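## Task

Close the lid of the tip box labelled C16 and press it down until it latches, while the two other boxes' lids stay fully open. All three boxes must remain lying flat within the locators of their holder plates. The result only counts if it holds without the robot touching anything; finally release everything and move the grippers away.

## Robot and tools

Setup: two Doosan M1013 arms (left_arm, right_arm), each with a Robotiq 140 mm two-finger gripper and a wrist camera. Three holder plates H1, H2, H3 run from the robot's left to right, each with a loose tip box between locators. Each box's ID is printed on a white sticker on its front wall. A lid latches once its front edge is pushed fully down. Either arm may do the work; the idle one can be parked out of the way. Something may occasionally pull briefly on a held part.

Frame: one shared scene frame, origin on the table top between the arms, +z up, +x out over the table, left_arm on the +y side. The arm names do not match image sides. Arm bases: left_arm at (+0.079, +0.498, 0) m, quat_wxyz (+1.000, 0, 0, -0.030); right_arm at (-0.093, -0.521, 0) m, quat_wxyz (+0.999, 0, 0, -0.052).

execute_actions: argument actions is a list holding at most one item. Empty list = LOOK: no command, returns state plus pictures. {"rows": [...], "steps": n} = an action of 4 to 15 control steps (each 1/30 s, default 15). {"steps": n} alone = a wait of up to 300 steps, counted from the previous result and including reply time. Optional pictures: true adds camera images; otherwise they come only with an empty list.

Each row has exactly 18 numbers covering both arms, even if only one moves: left_arm's 6 joint targets, then its gripper position, force_limit, speed; then the same 9 for right_arm. One row is used per step; if there are fewer rows than steps the last one repeats. Joint numbers are absolute target angles in radians, in the order waist, shoulder, elbow, forearm roll, wrist pitch, wrist roll, matching the Joint positions line. Ranges: waist, shoulder, forearm roll, wrist pitch, wrist roll -6.283 to 6.283; elbow -2.792 to 2.792. A target beyond a range end by over 0.010 rad, and further out than the last reported angle, gets the whole call refused (nothing sent). Real ends may differ by up to 0.010 rad; targets past them are clipped, reported as "joint sent to its limit" (possibly about an earlier action).

Gripper triple, each in [-1, 1], absolute commands: position +1 = fully open (140 mm), about -0.8 = pads touching, -1 = close until blocked. force_limit: about 14 N at -1, 60 N at 0, 107 N at +1 (parts up to 40 mm wide). speed: gap change about 30 mm/s at -1, 140 at 0, 250 at +1. To keep a gripper unchanged repeat its previous three numbers; 0 is a real command. To grip, send -1 and confirm object_status 2. object_status: 0 moving, 1 blocked while opening, 2 blocked while closing, 3 reached target or pads met (thin item may still be held). To apply a new force_limit while at status 2, also change position by at least 0.01 (e.g. -1 to -0.98). position_measured is in counts: 3 open, 230 pads met, not linear in mm. Closing pushes the fingertips about 24 mm further out from the arm, so keep clearance above surfaces.

Motion limits: joint target speed at most 2.09 rad/s (waist, shoulder), 3.14 (elbow), 3.93 (last three), 0.3 s ramp, all joints of an arm synchronised. Per step the target stays within 0.456 rad (waist, shoulder), 0.683 (elbow), 0.854 (others) of the measured angle, and is scaled back if it would move the gripper over 70 mm from where it is. Arms keep heading to the last row while you think or wait, until they settle or a step is HELD. Results are taken 4 steps before an action ends; those steps run afterwards.

Results: per arm end_effector_position (m) and end_effector_quat_wxyz plus velocities (m/s, rad/s), in the scene frame; the reported hand position may be off, more at long reach. end_effector_position is the point between closed pads; fingers point along gripper +z and open along its y axis; fingertips extend about 33 mm past it closed, 9 mm open. Joint positions / velocities / torques lines list each arm's joints in column order. "joint command not followed" means a clearance check altered joint targets; HELD marks steps where the row was partly or wholly not sent. MOTOR HOT warns of heating from sustained load; OVER-TEMPERATURE FAULT brakes that arm.

Faults: contact torque at the joint load limit (waist, shoulder 309 N m; elbow 145; wrist joints 40.9, held weight included), or an external force of 144 N on an arm, its tool or load, halts that arm for 10 s and drops the rest of the call. Avoid arm-on-arm contact, hard pushes, slams, drops and slips; never knock anything off the table. Press lids firmly but gently and don't shove boxes out of their locators.

zoom_image: camera (cam_high, cam_low, cam_left_wrist, cam_right_wrist) and region [x0, y0, x1, y1] in image pixels, origin top-left, at most 504 by 504. All cameras are 504x504; calibration lines give K, distortion and T_world_to_cam.

read_manual: section "licences" returns URDF licence text; no motion.

finished_scene: argument scene (the current scene's number); irreversible, reports success and begins the next task. Before calling it, release the lid and move the grippers clear.

Each tool is called in YAML: its name, and indented under it one key for each argument.

## Session

execute_actions:
  actions: []

Scene clock: 0.00 s of 7200.00 s.
left_arm: end_effector_position=(+0.4401, -0.2827, +0.3886) position_measured=3 object_status=3 end_effector_quat_wxyz=(+0.696, +0.067, -0.661, +0.271) end_effector_velocity=(+0.001, -0.000, -0.001) end_effector_angular_velocity=(-0.000, -0.000, +0.001) | right_arm: end_effector_position=(+0.6209, -0.5562, +0.1612) position_measured=3 object_status=3 end_effector_quat_wxyz=(-0.001, -0.371, +0.929, -0.023) end_effector_velocity=(-0.000, -0.000, +0.000) end_effector_angular_velocity=(+0.000, -0.000, -0.002)
Joint positions: left_arm=[-0.743  0.735  1.326 -1.537  1.885  3.889] | right_arm=[ 0.026  0.337  1.686 -0.047  1.1    3.896]
Joint velocities: left_arm=[ 0.     0.001 -0.001 -0.    -0.001  0.001] | right_arm=[-0.    -0.     0.     0.     0.     0.001]
Joint torques (N m, as the joint torque sensors report them, + toward a larger angle): no reading

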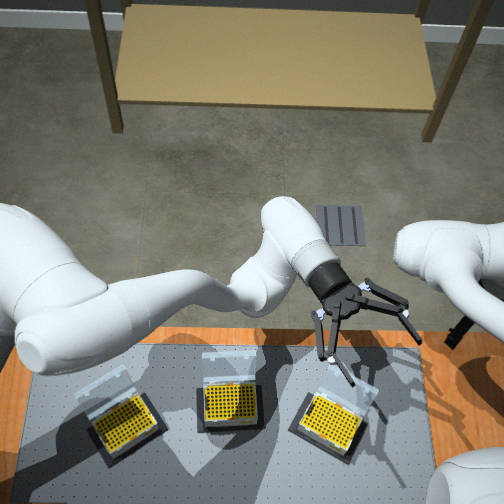

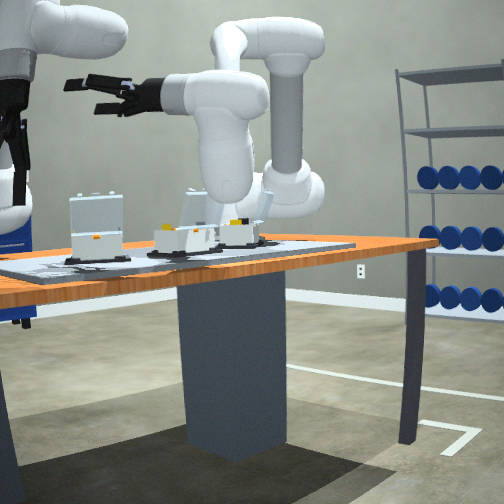

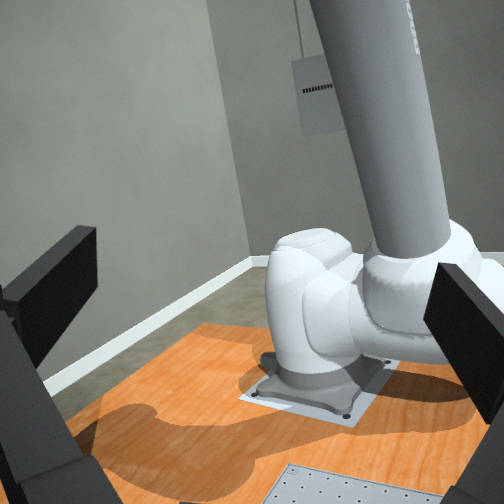

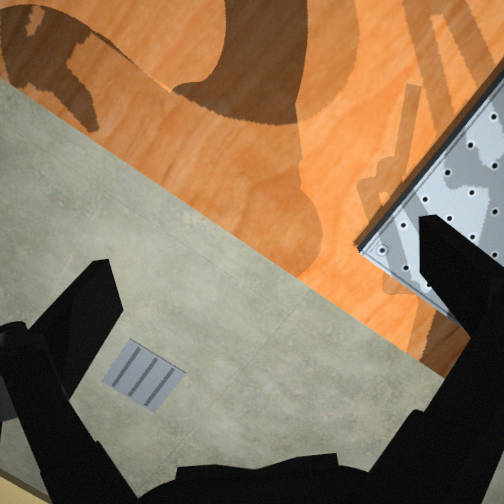

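zoom_image:
  camera: "cam_high"
  region: [60, 340, 400, 480]

zoom_image:
  camera: "cam_low"
  region: [50, 180, 290, 280]

Region (60, 340, 400, 480) of cam_high's 504x504 image, scaled by 1.482, with more detail than that image has; it fills the top 208 rows of this view, and the rest is white.

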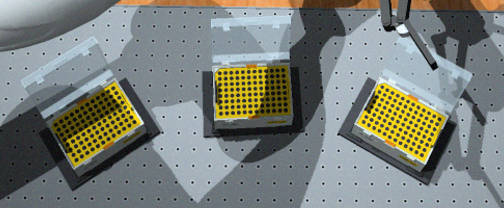

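Region (50, 180, 290, 280) of cam_low's 504x504 image, scaled by 2.100, with more detail than that image has; it fills the top 210 rows of this view, and the rest is white.

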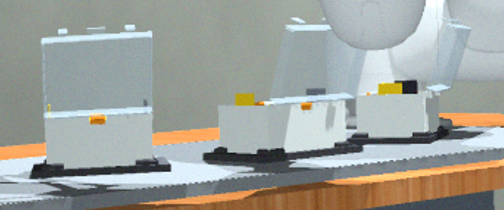

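execute_actions:
  actions:
    - {"rows":[[-0.8,-0.2,2.3,-1.537,1.885,1.57,1,0,0,0.026,0.337,1.686,-0.047,1.1,3.896,1,0,0]],"steps":15}

execute_actions:
  actions:
    - {"rows":[[-0.8,-0.286,2.41,0,0.1,1.57,1,0,0,0.026,0.337,1.686,-0.047,1.1,3.896,1,0,0]],"steps":15}

execute_actions:
  actions:
    - {"steps":60}
  pictures: true

Scene clock: 1.43 s of 7200.00 s.
left_arm: end_effector_position=(+0.3300, -0.1907, +0.4258) position_measured=3 object_status=3 end_effector_quat_wxyz=(+0.753, +0.226, -0.612, +0.083) end_effector_velocity=(-0.364, +0.338, +0.087) end_effector_angular_velocity=(+1.439, +0.827, -0.252) | right_arm: end_effector_position=(+0.6210, -0.5561, +0.1612) position_measured=3 object_status=3 end_effector_quat_wxyz=(-0.001, -0.370, +0.929, -0.023) end_effector_velocity=(-0.000, +0.000, -0.000) end_effector_angular_velocity=(+0.000, +0.001, +0.000)
Joint positions: left_arm=[-0.766  0.517  1.653 -1.537  1.885  3.48 ] | right_arm=[ 0.026  0.337  1.686 -0.047  1.1    3.896]
Joint velocities: left_arm=[-0.058 -0.715  1.069  0.    -0.003 -1.332] | right_arm=[ 0.     0.    -0.     0.     0.001 -0.001]
Joint torques (N m, as the joint torque sensors report them, + toward a larger angle): left_arm=[ -1.56 -72.44 -31.26  -1.58   1.79   0.34] | right_arm=[ -1.02 -72.84 -36.72   3.85   0.45  -0.5 ]
Steps of this call (steps 1 to 32: nothing new was sent; steps 33 to 43: the first 11 steps of this action). Readings (joint positions | what the end effector reports):
33: left_arm=[-0.743 0.734 1.327 -1.537 1.885 3.887] | right_arm=[0.026 0.337 1.686 -0.047 1.100 3.896] | left_arm position_measured=3 object_status=3 | right_arm position_measured=3 object_status=3
34: left_arm=[-0.744 0.728 1.336 -1.537 1.885 3.875] | right_arm=[0.026 0.337 1.686 -0.047 1.100 3.896] | left_arm position_measured=3 object_status=3 | right_arm position_measured=3 object_status=3
36: left_arm=[-0.749 0.692 1.389 -1.537 1.885 3.809] | right_arm=[0.026 0.337 1.686 -0.047 1.100 3.896] | left_arm position_measured=3 object_status=3 | right_arm position_measured=3 object_status=3
40: left_arm=[-0.760 0.589 1.543 -1.537 1.885 3.616] | right_arm=[0.026 0.337 1.686 -0.047 1.100 3.896] | left_arm position_measured=3 object_status=3 | right_arm position_measured=3 object_status=3
43: the state above

Scene clock: 1.93 s of 7200.00 s.
left_arm: end_effector_position=(+0.1993, -0.0511, +0.3140) position_measured=3 object_status=3 end_effector_quat_wxyz=(+0.572, +0.545, -0.599, -0.131) end_effector_velocity=(-0.072, +0.311, -0.441) end_effector_angular_velocity=(+1.738, -1.045, +0.506) | right_arm: end_effector_position=(+0.6210, -0.5561, +0.1612) position_measured=3 object_status=3 end_effector_quat_wxyz=(-0.001, -0.370, +0.929, -0.023) end_effector_velocity=(+0.000, +0.000, +0.000) end_effector_angular_velocity=(-0.000, -0.000, +0.001)
Joint positions: left_arm=[-0.785  0.19   2.043 -1.193  1.538  2.868] | right_arm=[ 0.026  0.337  1.686 -0.047  1.1    3.896]
Joint velocities: left_arm=[-0.025 -0.665  0.578  1.239 -1.24  -1.239] | right_arm=[ 0.    -0.    -0.    -0.     0.    -0.001]
Joint torques (N m, as the joint torque sensors report them, + toward a larger angle): left_arm=[  1.17 -48.51 -32.34  -0.05   2.21   0.53] | right_arm=[ -0.89 -73.75 -36.79   3.83   0.3   -0.41]
Steps of this call (steps 1 to 4: the last 4 steps of your previous action; steps 5 to 15: the first 11 steps of this action). Readings (joint positions | what the end effector reports):
5: left_arm=[-0.775 0.394 1.818 -1.537 1.884 3.251] | right_arm=[0.026 0.337 1.686 -0.047 1.100 3.896] | left_arm position_measured=3 object_status=3 | right_arm position_measured=3 object_status=3
6: left_arm=[-0.776 0.373 1.845 -1.531 1.877 3.211] | right_arm=[0.026 0.337 1.686 -0.047 1.100 3.896] | left_arm position_measured=3 object_status=3 | right_arm position_measured=3 object_status=3
8: left_arm=[-0.778 0.339 1.889 -1.477 1.820 3.146] | right_arm=[0.026 0.337 1.686 -0.047 1.100 3.896] | left_arm position_measured=3 object_status=3 | right_arm position_measured=3 object_status=3
12: left_arm=[-0.782 0.256 1.982 -1.316 1.660 2.991] | right_arm=[0.026 0.337 1.686 -0.047 1.100 3.896] | left_arm position_measured=3 object_status=3 | right_arm position_measured=3 object_status=3
15: the state above

Scene clock: 3.93 s of 7200.00 s.
left_arm: end_effector_position=(+0.4731, +0.0926, +0.2515) position_measured=3 object_status=3 end_effector_quat_wxyz=(+0.185, +0.815, -0.374, +0.402) end_effector_velocity=(+0.000, -0.000, +0.000) end_effector_angular_velocity=(-0.000, -0.001, +0.000) | right_arm: end_effector_position=(+0.6210, -0.5561, +0.1612) position_measured=3 object_status=3 end_effector_quat_wxyz=(-0.001, -0.370, +0.929, -0.023) end_effector_velocity=(-0.000, -0.000, -0.000) end_effector_angular_velocity=(-0.000, +0.000, -0.000)
Joint positions: left_arm=[-0.8   -0.286  2.41   0.     0.1    1.57 ] | right_arm=[ 0.026  0.337  1.686 -0.047  1.1    3.896]
Joint velocities: left_arm=[ 0.     0.    -0.001  0.    -0.     0.   ] | right_arm=[-0.  0.  0. -0. -0.  0.]
Joint torques (N m, as the joint torque sensors report them, + toward a larger angle): left_arm=[  0.53  -6.18 -39.16   4.09  -1.91   0.34] | right_arm=[ -0.2  -73.19 -36.4    3.76   0.25  -0.31]
Kept back: nothing.
Steps of this call (steps 1 to 4: the last 4 steps of your previous action; steps 5 to 45: the robot went on to your last target; steps 46 to 60: nothing new was sent). Readings (joint positions | what the end effector reports):
1: left_arm=[-0.785 0.168 2.063 -1.151 1.495 2.825] | right_arm=[0.026 0.337 1.686 -0.047 1.100 3.896] | left_arm position_measured=3 object_status=3 | right_arm position_measured=3 object_status=3
2: left_arm=[-0.786 0.144 2.081 -1.107 1.452 2.782] | right_arm=[0.026 0.337 1.686 -0.047 1.100 3.896] | left_arm position_measured=3 object_status=3 | right_arm position_measured=3 object_status=3
4: left_arm=[-0.788 0.098 2.117 -1.017 1.362 2.692] | right_arm=[0.026 0.337 1.686 -0.047 1.100 3.896] | left_arm position_measured=3 object_status=3 | right_arm position_measured=3 object_status=3
8: left_arm=[-0.790 0.017 2.179 -0.833 1.177 2.507] | right_arm=[0.026 0.337 1.686 -0.047 1.100 3.896] | left_arm position_measured=3 object_status=3 | right_arm position_measured=3 object_status=3
60: the state above
All arms were judged still, so your last target was given up. Only a new action makes them travel on or press farther. Fingers that are still opening or closing keep moving.
camera_calibration (this result's frames):
cam_left_wrist: T_world_to_cam=[[-0.69834, -0.7138, 0.0530181, 0.389344], [-0.633349, 0.581724, -0.510358, 0.382901], [0.333452, -0.389982, -0.858326, 0.273458], [0, 0, 0, 1]] pos_world=[0.42322, 0.161815, 0.40949]
cam_right_wrist: T_world_to_cam=[[-0.580192, 0.810875, -0.0765413, 0.828943], [0.751614, 0.569244, 0.333225, -0.197487], [0.313775, 0.135805, -0.939735, 0.217684], [0, 0, 0, 1]] pos_world=[0.561076, -0.589314, 0.333822]

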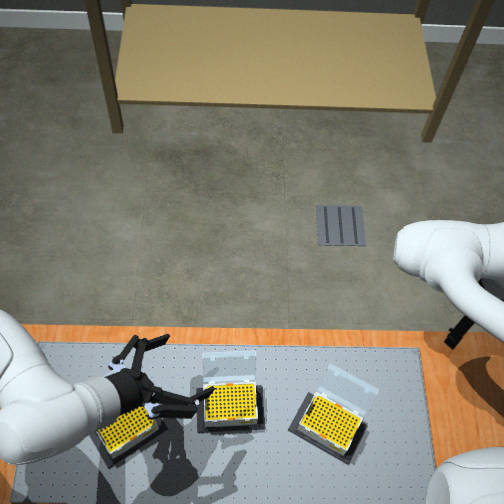

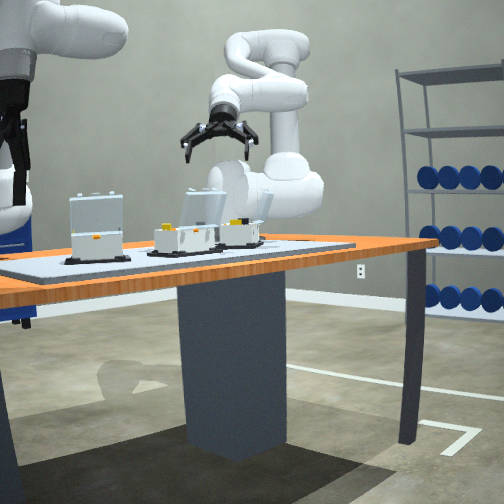

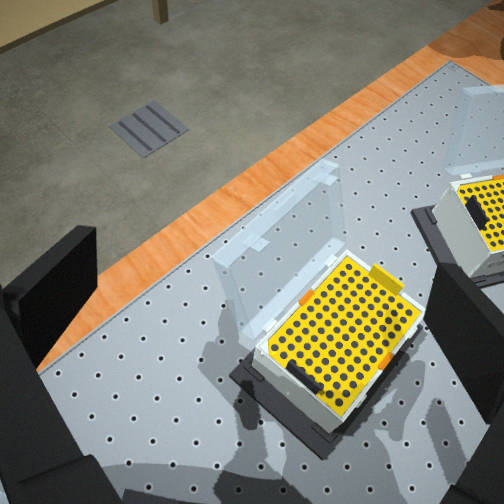

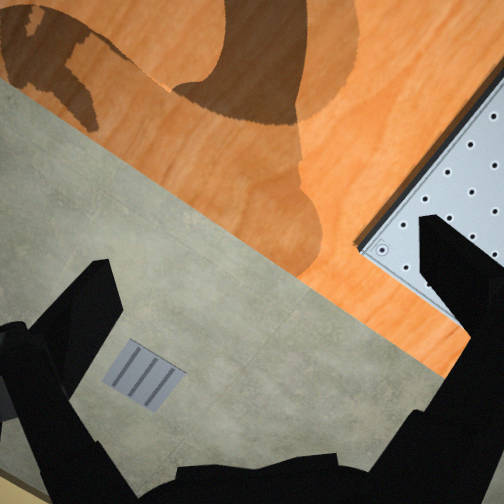

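execute_actions:
  actions:
    - {"rows":[[-0.95,-0.6,2.75,0,-0.2,1.57,1,0,0,0.026,0.337,1.686,-0.047,1.1,3.896,1,0,0]],"steps":15}

execute_actions:
  actions:
    - {"steps":15}
  pictures: true

Scene clock: 4.57 s of 7200.00 s.
left_arm: end_effector_position=(+0.3569, +0.1423, +0.2409) position_measured=3 object_status=3 end_effector_quat_wxyz=(+0.256, +0.741, -0.397, +0.477) end_effector_velocity=(-0.321, +0.180, -0.076) end_effector_angular_velocity=(-0.563, -0.373, -0.373) | right_arm: end_effector_position=(+0.6210, -0.5561, +0.1612) position_measured=3 object_status=3 end_effector_quat_wxyz=(-0.001, -0.370, +0.929, -0.023) end_effector_velocity=(+0.000, -0.000, +0.000) end_effector_angular_velocity=(-0.000, -0.001, +0.001)
Joint positions: left_arm=[-0.923 -0.544  2.69   0.    -0.147  1.57 ] | right_arm=[ 0.026  0.337  1.686 -0.047  1.1    3.896]
Joint velocities: left_arm=[-0.373 -0.782  0.845 -0.001 -0.738  0.   ] | right_arm=[ 0.    -0.    -0.     0.    -0.    -0.001]
Joint torques (N m, as the joint torque sensors report them, + toward a larger angle): left_arm=[ -0.7   32.14 -47.07   4.68  -2.57   0.44] | right_arm=[ -0.96 -73.21 -36.43   3.93   0.28  -0.33]
Steps of this call (steps 1 to 8: nothing new was sent; steps 9 to 19: the first 11 steps of this action). Readings (joint positions | what the end effector reports):
9: left_arm=[-0.800 -0.287 2.411 0.000 0.099 1.570] | right_arm=[0.026 0.337 1.686 -0.047 1.100 3.896] | left_arm position_measured=3 object_status=3 | right_arm position_measured=3 object_status=3
10: left_arm=[-0.803 -0.293 2.417 0.000 0.093 1.570] | right_arm=[0.026 0.337 1.686 -0.047 1.100 3.896] | left_arm position_measured=3 object_status=3 | right_arm position_measured=3 object_status=3
12: left_arm=[-0.820 -0.328 2.456 0.000 0.059 1.570] | right_arm=[0.026 0.337 1.686 -0.047 1.100 3.896] | left_arm position_measured=3 object_status=3 | right_arm position_measured=3 object_status=3
16: left_arm=[-0.880 -0.454 2.592 0.000 -0.060 1.570] | right_arm=[0.026 0.337 1.686 -0.047 1.100 3.896] | left_arm position_measured=3 object_status=3 | right_arm position_measured=3 object_status=3
19: the state above

Scene clock: 5.07 s of 7200.00 s.
left_arm: end_effector_position=(+0.3346, +0.1552, +0.2352) position_measured=3 object_status=3 end_effector_quat_wxyz=(+0.272, +0.724, -0.400, +0.491) end_effector_velocity=(-0.000, -0.000, +0.001) end_effector_angular_velocity=(-0.001, -0.002, -0.001) | right_arm: end_effector_position=(+0.6210, -0.5561, +0.1612) position_measured=3 object_status=3 end_effector_quat_wxyz=(-0.001, -0.370, +0.929, -0.023) end_effector_velocity=(-0.001, +0.000, -0.000) end_effector_angular_velocity=(+0.000, +0.001, -0.001)
Joint positions: left_arm=[-0.95 -0.6   2.75  0.   -0.2   1.57] | right_arm=[ 0.026  0.337  1.686 -0.047  1.1    3.896]
Joint velocities: left_arm=[-0.001 -0.001  0.     0.    -0.001  0.001] | right_arm=[ 0.    -0.     0.001 -0.     0.     0.001]
Joint torques (N m, as the joint torque sensors report them, + toward a larger angle): left_arm=[  4.44  23.71 -38.6    3.8   -1.88   0.29] | right_arm=[ -0.25 -72.59 -36.37   3.82   0.35  -0.45]
Kept back: nothing.
Steps of this call (steps 1 to 4: the last 4 steps of your previous action; steps 5 to 15: the robot went on to your last target). Readings (joint positions | what the end effector reports):
1: left_arm=[-0.935 -0.568 2.716 0.000 -0.169 1.570] | right_arm=[0.026 0.337 1.686 -0.047 1.100 3.896] | left_arm position_measured=3 object_status=3 | right_arm position_measured=3 object_status=3
2: left_arm=[-0.943 -0.585 2.734 0.000 -0.186 1.570] | right_arm=[0.026 0.337 1.686 -0.047 1.100 3.896] | left_arm position_measured=3 object_status=3 | right_arm position_measured=3 object_status=3
4: left_arm=[-0.950 -0.599 2.749 0.000 -0.199 1.570] | right_arm=[0.026 0.337 1.686 -0.047 1.100 3.896] | left_arm position_measured=3 object_status=3 | right_arm position_measured=3 object_status=3
8: left_arm=[-0.950 -0.600 2.750 0.000 -0.200 1.570] | right_arm=[0.026 0.337 1.686 -0.047 1.100 3.896] | left_arm position_measured=3 object_status=3 | right_arm position_measured=3 object_status=3
15: the state above
camera_calibration (this result's frames):
cam_left_wrist: T_world_to_cam=[[-0.806486, -0.586565, 0.0743025, 0.349685], [-0.449001, 0.525833, -0.722425, 0.2473], [0.384679, -0.615988, -0.687446, 0.307773], [0, 0, 0, 1]] pos_world=[0.274661, 0.264659, 0.36425]
cam_right_wrist: T_world_to_cam=[[-0.580192, 0.810875, -0.0765413, 0.828943], [0.751614, 0.569243, 0.333225, -0.197487], [0.313774, 0.135805, -0.939735, 0.217684], [0, 0, 0, 1]] pos_world=[0.561076, -0.589314, 0.333822]

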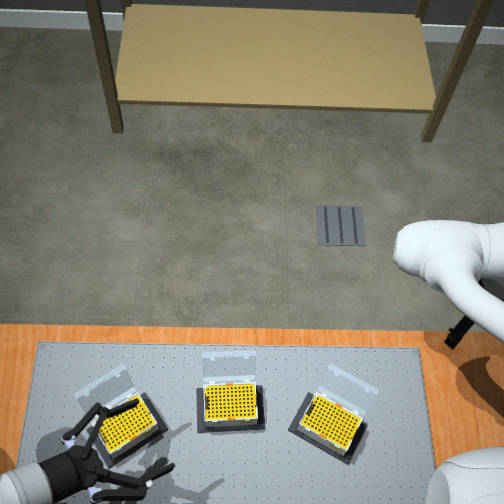

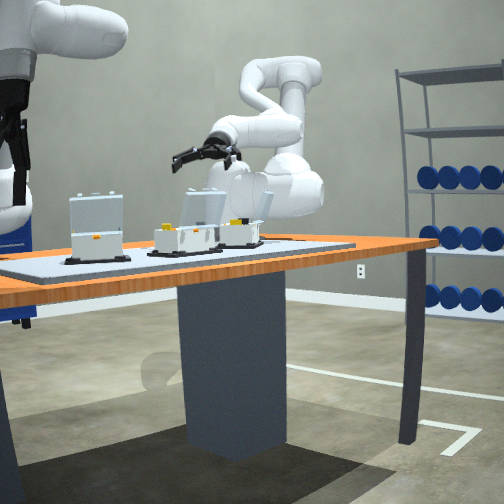

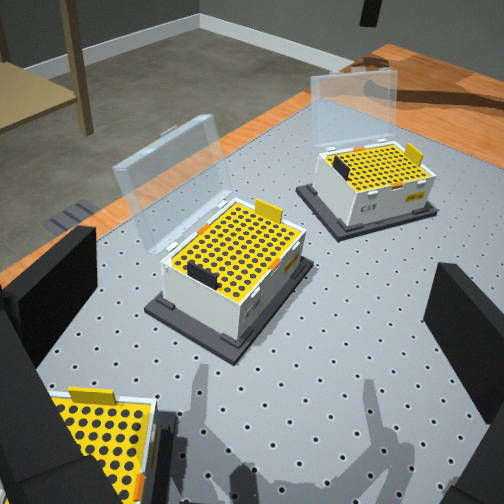

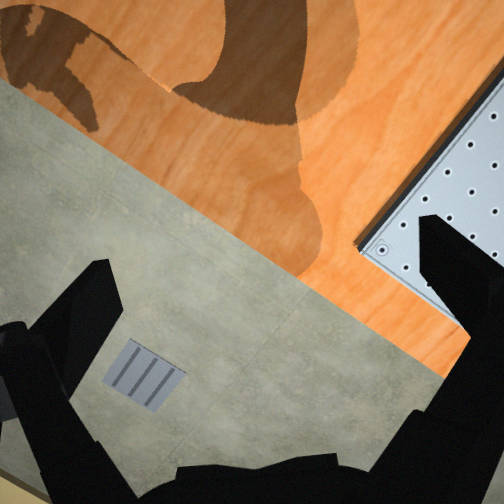

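zoom_image:
  camera: "cam_left_wrist"
  region: [230, 150, 450, 330]

Region (230, 150, 450, 330) of cam_left_wrist's 504x504 image, scaled by 2.291, with more detail than that image has; it fills the top 412 rows of this view, and the rest is white.

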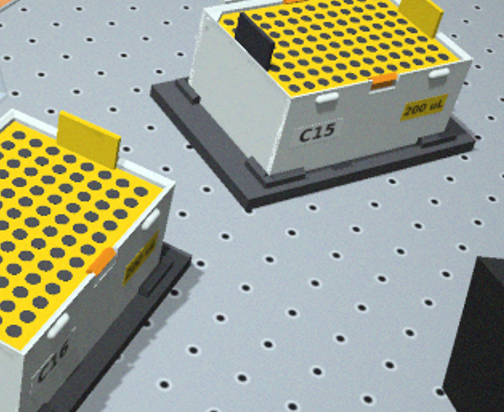

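zoom_image:
  camera: "cam_left_wrist"
  region: [235, 285, 275, 335]

Region (235, 285, 275, 335) of cam_left_wrist's 504x504 image, scaled by 10.080, with more detail than that image has; it fills the left 403 columns of this view, and the rest is white.

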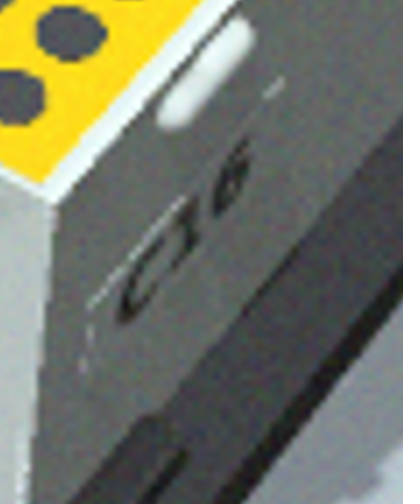

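execute_actions:
  actions:
    - {"rows":[[-0.682,-0.2,2.1,0,1.0,1.57,-0.8,0,0,0.026,0.337,1.686,-0.047,1.1,3.896,1,0,0]],"steps":15}

execute_actions:
  actions:
    - {"rows":[[-0.682,0.276,1.505,0,1.361,1.57,-0.8,0,0,0.026,0.337,1.686,-0.047,1.1,3.896,1,0,0]],"steps":15}

execute_actions:
  actions:
    - {"steps":20}
  pictures: true

Scene clock: 6.23 s of 7200.00 s.
left_arm: end_effector_position=(+0.4384, +0.1438, +0.2452) position_measured=77 object_status=0 end_effector_quat_wxyz=(+0.138, +0.859, -0.386, +0.306) end_effector_velocity=(+0.226, +0.229, -0.058) end_effector_angular_velocity=(+2.009, +1.779, +0.638) | right_arm: end_effector_position=(+0.6210, -0.5561, +0.1612) position_measured=3 object_status=3 end_effector_quat_wxyz=(-0.001, -0.370, +0.929, -0.023) end_effector_velocity=(+0.000, +0.000, -0.000) end_effector_angular_velocity=(+0.000, -0.000, -0.001)
Joint positions: left_arm=[-0.786 -0.355  2.352 -0.     0.46   1.57 ] | right_arm=[ 0.026  0.337  1.686 -0.047  1.1    3.896]
Joint velocities: left_arm=[ 0.637  0.954 -1.545  0.     3.274 -0.001] | right_arm=[ 0.     0.     0.001 -0.    -0.001  0.001]
Joint torques (N m, as the joint torque sensors report them, + toward a larger angle): left_arm=[  1.93   0.33 -36.83   3.95  -0.96   0.71] | right_arm=[ -0.35 -73.01 -36.76   3.81   0.29  -0.3 ]
Steps of this call (steps 1 to 15: the robot went on to your last target; steps 16 to 24: nothing new was sent; steps 25 to 35: the first 11 steps of this action). Readings (joint positions | what the end effector reports):
25: left_arm=[-0.950 -0.600 2.749 -0.000 -0.199 1.570] | right_arm=[0.026 0.337 1.686 -0.047 1.100 3.896] | left_arm position_measured=3 object_status=0 | right_arm position_measured=3 object_status=3
26: left_arm=[-0.946 -0.594 2.741 -0.000 -0.187 1.570] | right_arm=[0.026 0.337 1.686 -0.047 1.100 3.896] | left_arm position_measured=9 object_status=0 | right_arm position_measured=3 object_status=3
28: left_arm=[-0.925 -0.563 2.690 -0.000 -0.121 1.570] | right_arm=[0.026 0.337 1.686 -0.047 1.100 3.896] | left_arm position_measured=24 object_status=0 | right_arm position_measured=3 object_status=3
32: left_arm=[-0.850 -0.451 2.508 -0.000 0.152 1.570] | right_arm=[0.026 0.337 1.686 -0.047 1.100 3.896] | left_arm position_measured=55 object_status=0 | right_arm position_measured=3 object_status=3
35: the state above

Scene clock: 6.73 s of 7200.00 s.
left_arm: end_effector_position=(+0.5623, +0.0959, +0.2980) position_measured=191 object_status=0 end_effector_quat_wxyz=(+0.022, +0.929, -0.365, +0.057) end_effector_velocity=(+0.336, -0.286, +0.054) end_effector_angular_velocity=(+0.410, +0.441, +0.031) | right_arm: end_effector_position=(+0.6210, -0.5561, +0.1612) position_measured=3 object_status=3 end_effector_quat_wxyz=(-0.001, -0.370, +0.929, -0.023) end_effector_velocity=(+0.000, -0.000, +0.000) end_effector_angular_velocity=(-0.000, -0.001, -0.000)
Joint positions: left_arm=[-0.688  0.076  1.753 -0.     1.19   1.57 ] | right_arm=[ 0.026  0.337  1.686 -0.047  1.1    3.896]
Joint velocities: left_arm=[ 0.031  0.982 -1.213  0.     0.833 -0.001] | right_arm=[-0.    -0.    -0.001 -0.     0.     0.   ]
Joint torques (N m, as the joint torque sensors report them, + toward a larger angle): left_arm=[  3.65 -39.42 -40.28   4.14   0.18   0.27] | right_arm=[ -1.06 -72.88 -36.93   3.87   0.37  -0.37]
Steps of this call (steps 1 to 4: the last 4 steps of your previous action; steps 5 to 15: the first 11 steps of this action). Readings (joint positions | what the end effector reports):
5: left_arm=[-0.702 -0.229 2.148 -0.000 0.894 1.570] | right_arm=[0.026 0.337 1.686 -0.047 1.100 3.896] | left_arm position_measured=115 object_status=0 | right_arm position_measured=3 object_status=3
6: left_arm=[-0.695 -0.208 2.113 -0.000 0.942 1.570] | right_arm=[0.026 0.337 1.686 -0.047 1.100 3.896] | left_arm position_measured=123 object_status=0 | right_arm position_measured=3 object_status=3
8: left_arm=[-0.694 -0.149 2.032 -0.000 1.000 1.570] | right_arm=[0.026 0.337 1.686 -0.047 1.100 3.896] | left_arm position_measured=138 object_status=0 | right_arm position_measured=3 object_status=3
12: left_arm=[-0.692 -0.022 1.875 -0.000 1.107 1.570] | right_arm=[0.026 0.337 1.686 -0.047 1.100 3.896] | left_arm position_measured=168 object_status=0 | right_arm position_measured=3 object_status=3
15: the state above

Scene clock: 7.40 s of 7200.00 s.
left_arm: end_effector_position=(+0.6292, +0.0400, +0.2999) position_measured=229 object_status=3 end_effector_quat_wxyz=(-0.000, +0.932, -0.362, -0.000) end_effector_velocity=(+0.001, -0.000, +0.000) end_effector_angular_velocity=(-0.001, -0.001, +0.001) | right_arm: end_effector_position=(+0.6210, -0.5561, +0.1612) position_measured=3 object_status=3 end_effector_quat_wxyz=(-0.001, -0.370, +0.929, -0.023) end_effector_velocity=(+0.000, -0.000, -0.000) end_effector_angular_velocity=(-0.000, -0.000, -0.000)
Joint positions: left_arm=[-0.682  0.276  1.505 -0.     1.361  1.57 ] | right_arm=[ 0.026  0.337  1.686 -0.047  1.1    3.896]
Joint velocities: left_arm=[ 0.001  0.001 -0.001  0.    -0.001 -0.   ] | right_arm=[-0.  0. -0. -0. -0.  0.]
Joint torques (N m, as the joint torque sensors report them, + toward a larger angle): left_arm=[  0.24 -64.43 -42.75   4.61   0.2    0.47] | right_arm=[ -1.06 -73.09 -36.73   3.88   0.3   -0.43]
Kept back: nothing.
Steps of this call (steps 1 to 4: the last 4 steps of your previous action; steps 5 to 20: the robot went on to your last target). Readings (joint positions | what the end effector reports):
1: left_arm=[-0.687 0.109 1.712 -0.000 1.219 1.570] | right_arm=[0.026 0.337 1.686 -0.047 1.100 3.896] | left_arm position_measured=199 object_status=0 | right_arm position_measured=3 object_status=3
2: left_arm=[-0.686 0.143 1.670 -0.000 1.248 1.570] | right_arm=[0.026 0.337 1.686 -0.047 1.100 3.896] | left_arm position_measured=206 object_status=0 | right_arm position_measured=3 object_status=3
4: left_arm=[-0.684 0.208 1.590 -0.000 1.303 1.570] | right_arm=[0.026 0.337 1.686 -0.047 1.100 3.896] | left_arm position_measured=221 object_status=0 | right_arm position_measured=3 object_status=3
8: left_arm=[-0.682 0.274 1.507 -0.000 1.360 1.570] | right_arm=[0.026 0.337 1.686 -0.047 1.100 3.896] | left_arm position_measured=229 object_status=0 | right_arm position_measured=3 object_status=3
20: the state above
camera_calibration (this result's frames):
cam_left_wrist: T_world_to_cam=[[-0.603236, -0.796744, -0.0361356, 0.428426], [-0.749147, 0.550489, 0.36843, 0.347643], [-0.273652, 0.249321, -0.928953, 0.619963], [0, 0, 0, 1]] pos_world=[0.688532, -0.00459682, 0.463316]
cam_right_wrist: T_world_to_cam=[[-0.580192, 0.810875, -0.0765412, 0.828943], [0.751614, 0.569244, 0.333225, -0.197487], [0.313774, 0.135805, -0.939735, 0.217685], [0, 0, 0, 1]] pos_world=[0.561076, -0.589314, 0.333822]

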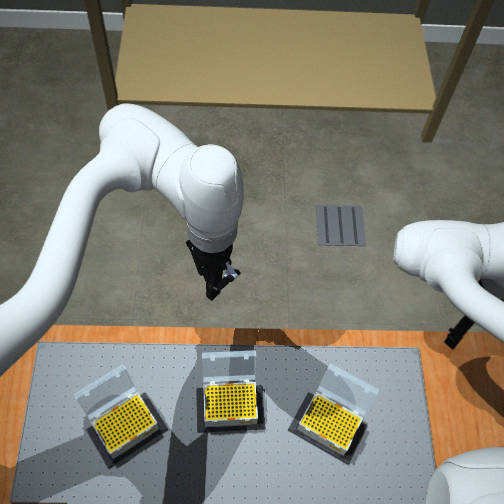

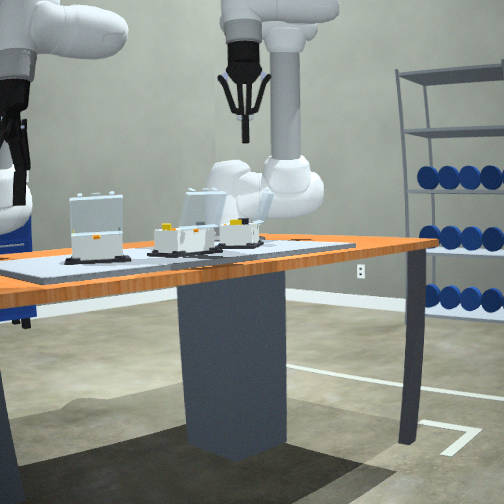

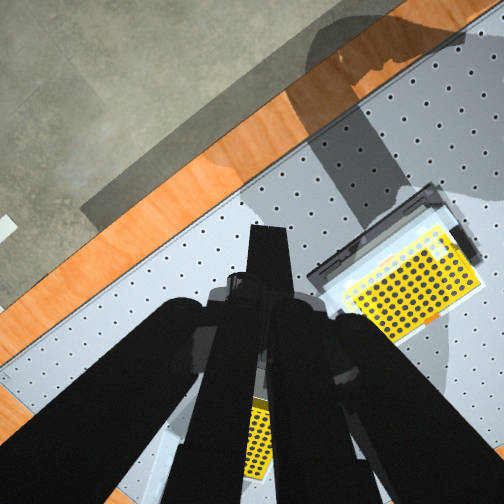

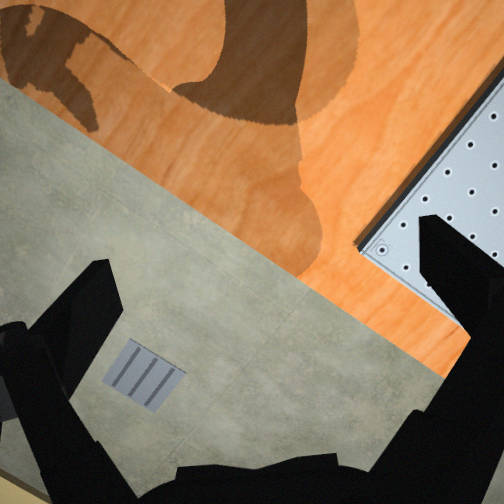

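execute_actions:
  actions:
    - {"rows":[[-0.682,0.344,1.662,0,1.136,1.57,-0.8,0,0,0.026,0.337,1.686,-0.047,1.1,3.896,1,0,0]],"steps":15}

execute_actions:
  actions:
    - {"steps":8}
  pictures: true

Scene clock: 7.90 s of 7200.00 s.
left_arm: end_effector_position=(+0.6294, +0.0396, +0.1686) position_measured=229 object_status=3 end_effector_quat_wxyz=(-0.000, +0.932, -0.362, -0.000) end_effector_velocity=(+0.006, -0.006, +0.000) end_effector_angular_velocity=(-0.017, -0.019, -0.001) | right_arm: end_effector_position=(+0.6210, -0.5561, +0.1612) position_measured=3 object_status=3 end_effector_quat_wxyz=(-0.001, -0.370, +0.929, -0.023) end_effector_velocity=(-0.000, -0.000, +0.000) end_effector_angular_velocity=(+0.000, +0.000, -0.000)
Joint positions: left_arm=[-0.682  0.344  1.661 -0.     1.137  1.57 ] | right_arm=[ 0.026  0.337  1.686 -0.047  1.1    3.896]
Joint velocities: left_arm=[ 0.    -0.001  0.    -0.    -0.025  0.001] | right_arm=[-0. -0.  0. -0.  0.  0.]
Joint torques (N m, as the joint torque sensors report them, + toward a larger angle): left_arm=[ -2.09 -75.76 -45.67   4.91   0.41  -0.02] | right_arm=[ -1.19 -72.73 -36.85   3.88   0.33  -0.28]
Steps of this call (steps 1 to 4: the robot went on to your last target; steps 5 to 15: the first 11 steps of this action). Readings (joint positions | what the end effector reports):
5: left_arm=[-0.682 0.276 1.506 0.000 1.360 1.570] | right_arm=[0.026 0.337 1.686 -0.047 1.100 3.896] | left_arm position_measured=229 object_status=3 | right_arm position_measured=3 object_status=3
6: left_arm=[-0.682 0.279 1.513 0.000 1.348 1.570] | right_arm=[0.026 0.337 1.686 -0.047 1.100 3.896] | left_arm position_measured=229 object_status=3 | right_arm position_measured=3 object_status=3
8: left_arm=[-0.682 0.299 1.557 0.000 1.286 1.570] | right_arm=[0.026 0.337 1.686 -0.047 1.100 3.896] | left_arm position_measured=229 object_status=3 | right_arm position_measured=3 object_status=3
12: left_arm=[-0.682 0.336 1.644 0.000 1.163 1.570] | right_arm=[0.026 0.337 1.686 -0.047 1.100 3.896] | left_arm position_measured=229 object_status=3 | right_arm position_measured=3 object_status=3
15: the state above

Scene clock: 8.17 s of 7200.00 s.
left_arm: end_effector_position=(+0.6294, +0.0397, +0.1680) position_measured=229 object_status=3 end_effector_quat_wxyz=(-0.000, +0.932, -0.362, -0.000) end_effector_velocity=(-0.000, +0.002, +0.000) end_effector_angular_velocity=(+0.000, +0.000, +0.001) | right_arm: end_effector_position=(+0.6210, -0.5561, +0.1612) position_measured=3 object_status=3 end_effector_quat_wxyz=(-0.001, -0.370, +0.929, -0.023) end_effector_velocity=(+0.000, -0.000, +0.000) end_effector_angular_velocity=(-0.000, -0.000, -0.001)
Joint positions: left_arm=[-0.682  0.344  1.662 -0.     1.136  1.57 ] | right_arm=[ 0.026  0.337  1.686 -0.047  1.1    3.896]
Joint velocities: left_arm=[ 0.002 -0.002  0.001 -0.     0.001  0.001] | right_arm=[-0.    -0.    -0.    -0.    -0.     0.001]
Joint torques (N m, as the joint torque sensors report them, + toward a larger angle): left_arm=[  2.78 -68.46 -39.51   4.39   0.24   0.05] | right_arm=[ -1.03 -72.23 -36.67   3.82   0.31  -0.42]
Kept back: nothing.
Steps of this call (steps 1 to 4: the last 4 steps of your previous action; steps 5 to 8: the robot went on to your last target). Readings (joint positions | what the end effector reports):
1: left_arm=[-0.682 0.344 1.661 -0.000 1.136 1.570] | right_arm=[0.026 0.337 1.686 -0.047 1.100 3.896] | left_arm position_measured=229 object_status=3 | right_arm position_measured=3 object_status=3
2: left_arm=[-0.682 0.344 1.662 -0.000 1.136 1.570] | right_arm=[0.026 0.337 1.686 -0.047 1.100 3.896] | left_arm position_measured=229 object_status=3 | right_arm position_measured=3 object_status=3
4: left_arm=[-0.682 0.344 1.662 -0.000 1.136 1.570] | right_arm=[0.026 0.337 1.686 -0.047 1.100 3.896] | left_arm position_measured=229 object_status=3 | right_arm position_measured=3 object_status=3
8: the state above
camera_calibration (this result's frames):
cam_left_wrist: T_world_to_cam=[[-0.603275, -0.796715, -0.0361304, 0.423612], [-0.74915, 0.550556, 0.368323, 0.396589], [-0.273556, 0.249267, -0.928996, 0.497604], [0, 0, 0, 1]] pos_world=[0.688782, -0.00488288, 0.331504]
cam_right_wrist: T_world_to_cam=[[-0.580192, 0.810875, -0.0765413, 0.828943], [0.751614, 0.569243, 0.333225, -0.197487], [0.313775, 0.135805, -0.939735, 0.217684], [0, 0, 0, 1]] pos_world=[0.561076, -0.589314, 0.333822]

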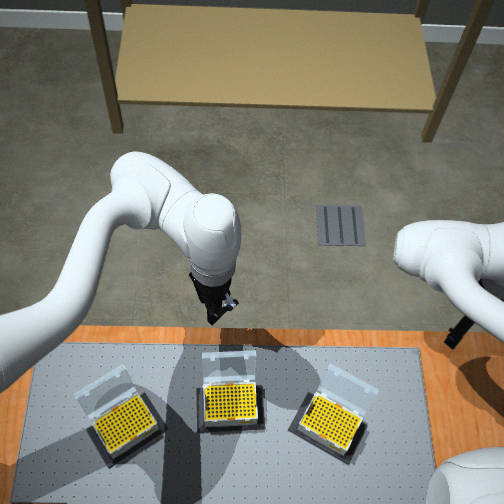

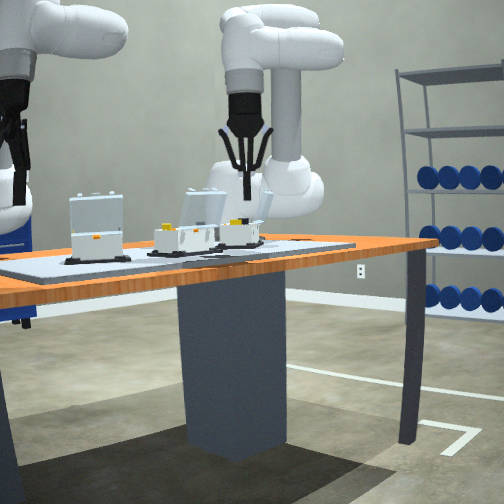

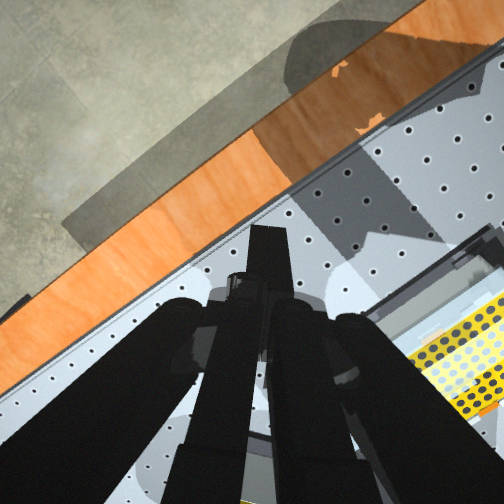

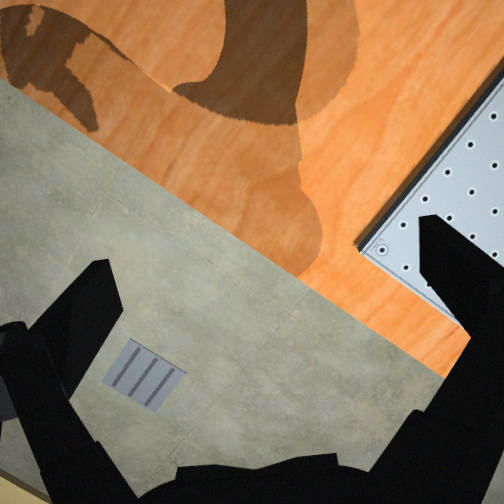

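execute_actions:
  actions:
    - {"rows":[[-0.69,0.34,1.70,0,1.10,1.57,-0.8,0,0,0.026,0.337,1.686,-0.047,1.1,3.896,1,0,0],[-0.69,0.34,1.70,0,1.10,1.57,-0.8,0,0,0.026,0.337,1.686,-0.047,1.1,3.896,1,0,0],[-0.69,0.34,1.70,0,1.10,1.57,-0.8,0,0,0.026,0.337,1.686,-0.047,1.1,3.896,1,0,0],[-0.69,0.34,1.70,0,1.10,1.57,-0.8,0,0,0.026,0.337,1.686,-0.047,1.1,3.896,1,0,0],[-0.69,0.34,1.70,0,1.10,1.57,-0.8,0,0,0.026,0.337,1.686,-0.047,1.1,3.896,1,0,0],[-0.711,0.321,1.72,0,1.10,1.57,-0.8,0,0,0.026,0.337,1.686,-0.047,1.1,3.896,1,0,0]],"steps":15}

execute_actions:
  actions:
    - {"rows":[[-0.727,0.305,1.742,0,1.095,1.57,-0.8,0,0,0.026,0.337,1.686,-0.047,1.1,3.896,1,0,0],[-0.727,0.305,1.742,0,1.095,1.57,-0.8,0,0,0.026,0.337,1.686,-0.047,1.1,3.896,1,0,0],[-0.727,0.305,1.742,0,1.095,1.57,-0.8,0,0,0.026,0.337,1.686,-0.047,1.1,3.896,1,0,0],[-0.743,0.289,1.764,0,1.089,1.57,-0.8,0,0,0.026,0.337,1.686,-0.047,1.1,3.896,1,0,0],[-0.743,0.289,1.764,0,1.089,1.57,-0.8,0,0,0.026,0.337,1.686,-0.047,1.1,3.896,1,0,0],[-0.743,0.289,1.764,0,1.089,1.57,-0.8,0,0,0.026,0.337,1.686,-0.047,1.1,3.896,1,0,0],[-0.759,0.273,1.786,0,1.083,1.57,-0.8,0,0,0.026,0.337,1.686,-0.047,1.1,3.896,1,0,0],[-0.759,0.273,1.786,0,1.083,1.57,-0.8,0,0,0.026,0.337,1.686,-0.047,1.1,3.896,1,0,0],[-0.759,0.273,1.786,0,1.083,1.57,-0.8,0,0,0.026,0.337,1.686,-0.047,1.1,3.896,1,0,0],[-0.775,0.257,1.807,0,1.078,1.57,-0.8,0,0,0.026,0.337,1.686,-0.047,1.1,3.896,1,0,0]],"steps":15}

execute_actions:
  actions:
    - {"steps":10}
  pictures: true

Scene clock: 9.13 s of 7200.00 s.
left_arm: end_effector_position=(+0.6006, +0.0391, +0.1550) position_measured=229 object_status=3 end_effector_quat_wxyz=(+0.000, +0.927, -0.376, +0.000) end_effector_velocity=(-0.006, -0.001, -0.001) end_effector_angular_velocity=(+0.002, +0.003, -0.006) | right_arm: end_effector_position=(+0.6210, -0.5561, +0.1612) position_measured=3 object_status=3 end_effector_quat_wxyz=(-0.001, -0.370, +0.929, -0.023) end_effector_velocity=(-0.000, +0.000, -0.000) end_effector_angular_velocity=(+0.000, +0.000, -0.001)
Joint positions: left_arm=[-0.711  0.321  1.72  -0.     1.1    1.57 ] | right_arm=[ 0.026  0.337  1.686 -0.047  1.1    3.896]
Joint velocities: left_arm=[-0.007 -0.003  0.008 -0.001 -0.    -0.   ] | right_arm=[ 0.    -0.     0.     0.     0.     0.001]
Joint torques (N m, as the joint torque sensors report them, + toward a larger angle): left_arm=[  4.88 -62.65 -40.64   4.25   0.24   0.1 ] | right_arm=[ -0.42 -72.99 -36.51   3.78   0.44  -0.35]
Steps of this call (steps 1 to 15: the robot went on to your last target; steps 16 to 18: nothing new was sent; steps 19 to 29: the first 11 steps of this action). Readings (joint positions | what the end effector reports):
19: left_arm=[-0.682 0.344 1.663 -0.000 1.135 1.570] | right_arm=[0.026 0.337 1.686 -0.047 1.100 3.896] | left_arm position_measured=229 object_status=3 | right_arm position_measured=3 object_status=3
20: left_arm=[-0.684 0.343 1.672 -0.000 1.126 1.570] | right_arm=[0.026 0.337 1.686 -0.047 1.100 3.896] | left_arm position_measured=229 object_status=3 | right_arm position_measured=3 object_status=3
22: left_arm=[-0.689 0.341 1.696 -0.000 1.104 1.570] | right_arm=[0.026 0.337 1.686 -0.047 1.100 3.896] | left_arm position_measured=229 object_status=3 | right_arm position_measured=3 object_status=3
26: left_arm=[-0.705 0.327 1.714 -0.000 1.100 1.570] | right_arm=[0.026 0.337 1.686 -0.047 1.100 3.896] | left_arm position_measured=229 object_status=3 | right_arm position_measured=3 object_status=3
29: the state above

Scene clock: 9.63 s of 7200.00 s.
left_arm: end_effector_position=(+0.5495, +0.0391, +0.1548) position_measured=229 object_status=3 end_effector_quat_wxyz=(-0.000, +0.916, -0.401, -0.000) end_effector_velocity=(-0.187, +0.007, +0.003) end_effector_angular_velocity=(+0.001, +0.002, -0.202) | right_arm: end_effector_position=(+0.6210, -0.5561, +0.1612) position_measured=3 object_status=3 end_effector_quat_wxyz=(-0.001, -0.370, +0.929, -0.023) end_effector_velocity=(+0.000, +0.000, -0.000) end_effector_angular_velocity=(+0.000, +0.000, -0.000)
Joint positions: left_arm=[-0.765  0.267  1.794 -0.     1.081  1.57 ] | right_arm=[ 0.026  0.337  1.686 -0.047  1.1    3.896]
Joint velocities: left_arm=[-0.203 -0.204  0.266 -0.    -0.059 -0.   ] | right_arm=[ 0.  0. -0.  0.  0.  0.]
Joint torques (N m, as the joint torque sensors report them, + toward a larger angle): left_arm=[ -3.13 -74.34 -39.02   4.15   1.48   0.51] | right_arm=[ -0.6  -72.65 -36.91   3.79   0.35  -0.35]
Steps of this call (steps 1 to 4: the last 4 steps of your previous action; steps 5 to 15: the first 11 steps of this action). Readings (joint positions | what the end effector reports):
5: left_arm=[-0.712 0.320 1.721 -0.000 1.100 1.570] | right_arm=[0.026 0.337 1.686 -0.047 1.100 3.896] | left_arm position_measured=229 object_status=3 | right_arm position_measured=3 object_status=3
6: left_arm=[-0.717 0.315 1.728 -0.000 1.098 1.570] | right_arm=[0.026 0.337 1.686 -0.047 1.100 3.896] | left_arm position_measured=229 object_status=3 | right_arm position_measured=3 object_status=3
8: left_arm=[-0.727 0.305 1.741 -0.000 1.095 1.570] | right_arm=[0.026 0.337 1.686 -0.047 1.100 3.896] | left_arm position_measured=229 object_status=3 | right_arm position_measured=3 object_status=3
12: left_arm=[-0.749 0.283 1.772 -0.000 1.087 1.570] | right_arm=[0.026 0.337 1.686 -0.047 1.100 3.896] | left_arm position_measured=229 object_status=3 | right_arm position_measured=3 object_status=3
15: the state above

Scene clock: 9.97 s of 7200.00 s.
left_arm: end_effector_position=(+0.5402, +0.0395, +0.1550) position_measured=229 object_status=3 end_effector_quat_wxyz=(-0.000, +0.914, -0.405, -0.000) end_effector_velocity=(+0.000, +0.001, -0.001) end_effector_angular_velocity=(+0.001, +0.001, +0.002) | right_arm: end_effector_position=(+0.6210, -0.5561, +0.1612) position_measured=3 object_status=3 end_effector_quat_wxyz=(-0.001, -0.370, +0.929, -0.023) end_effector_velocity=(-0.000, +0.000, -0.000) end_effector_angular_velocity=(+0.000, +0.001, -0.001)
Joint positions: left_arm=[-0.775  0.257  1.807 -0.     1.078  1.57 ] | right_arm=[ 0.026  0.337  1.686 -0.047  1.1    3.896]
Joint velocities: left_arm=[ 0.001  0.001  0.001 -0.001 -0.    -0.001] | right_arm=[-0.     0.     0.    -0.     0.     0.001]
Joint torques (N m, as the joint torque sensors report them, + toward a larger angle): left_arm=[  3.3  -58.76 -37.6    4.21   0.51   0.14] | right_arm=[  0.01 -72.63 -36.46   3.79   0.41  -0.41]
Kept back: nothing.
Steps of this call (steps 1 to 4: the last 4 steps of your previous action; steps 5 to 10: the robot went on to your last target). Readings (joint positions | what the end effector reports):
1: left_arm=[-0.771 0.261 1.801 -0.000 1.079 1.570] | right_arm=[0.026 0.337 1.686 -0.047 1.100 3.896] | left_arm position_measured=229 object_status=3 | right_arm position_measured=3 object_status=3
2: left_arm=[-0.773 0.258 1.805 -0.000 1.079 1.570] | right_arm=[0.026 0.337 1.686 -0.047 1.100 3.896] | left_arm position_measured=229 object_status=3 | right_arm position_measured=3 object_status=3
4: left_arm=[-0.775 0.257 1.807 -0.000 1.078 1.570] | right_arm=[0.026 0.337 1.686 -0.047 1.100 3.896] | left_arm position_measured=229 object_status=3 | right_arm position_measured=3 object_status=3
8: left_arm=[-0.775 0.257 1.807 -0.000 1.078 1.570] | right_arm=[0.026 0.337 1.686 -0.047 1.100 3.896] | left_arm position_measured=229 object_status=3 | right_arm position_measured=3 object_status=3
10: the state above
camera_calibration (this result's frames):
cam_left_wrist: T_world_to_cam=[[-0.674647, -0.737255, -0.0361388, 0.40536], [-0.694772, 0.617713, 0.368405, 0.302587], [-0.249285, 0.273651, -0.928963, 0.446987], [0, 0, 0, 1]] pos_world=[0.595131, -0.0103765, 0.318409]
cam_right_wrist: T_world_to_cam=[[-0.580192, 0.810875, -0.0765412, 0.828943], [0.751614, 0.569244, 0.333225, -0.197487], [0.313774, 0.135805, -0.939735, 0.217685], [0, 0, 0, 1]] pos_world=[0.561076, -0.589314, 0.333822]

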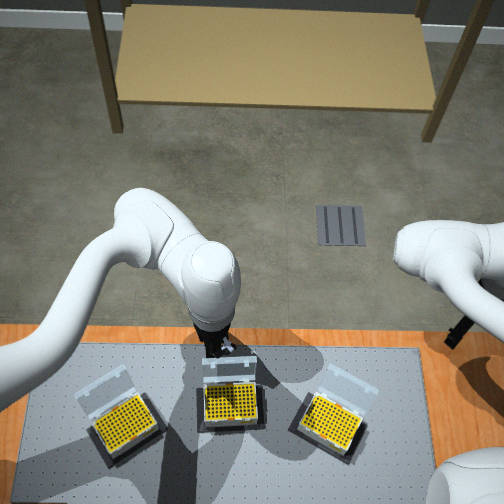

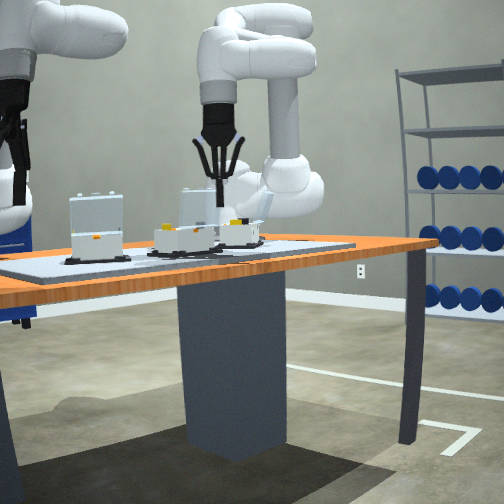

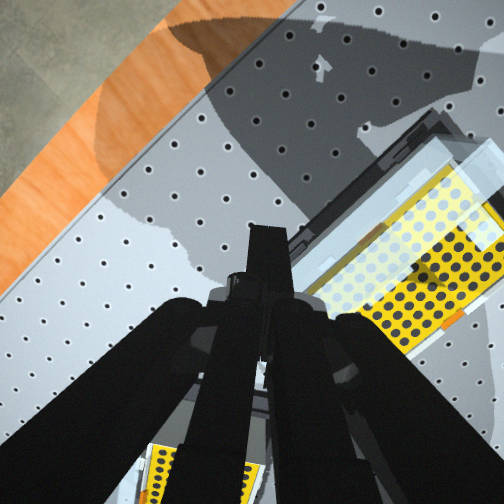

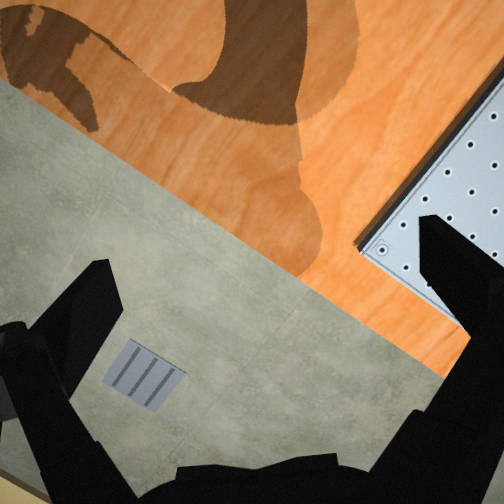

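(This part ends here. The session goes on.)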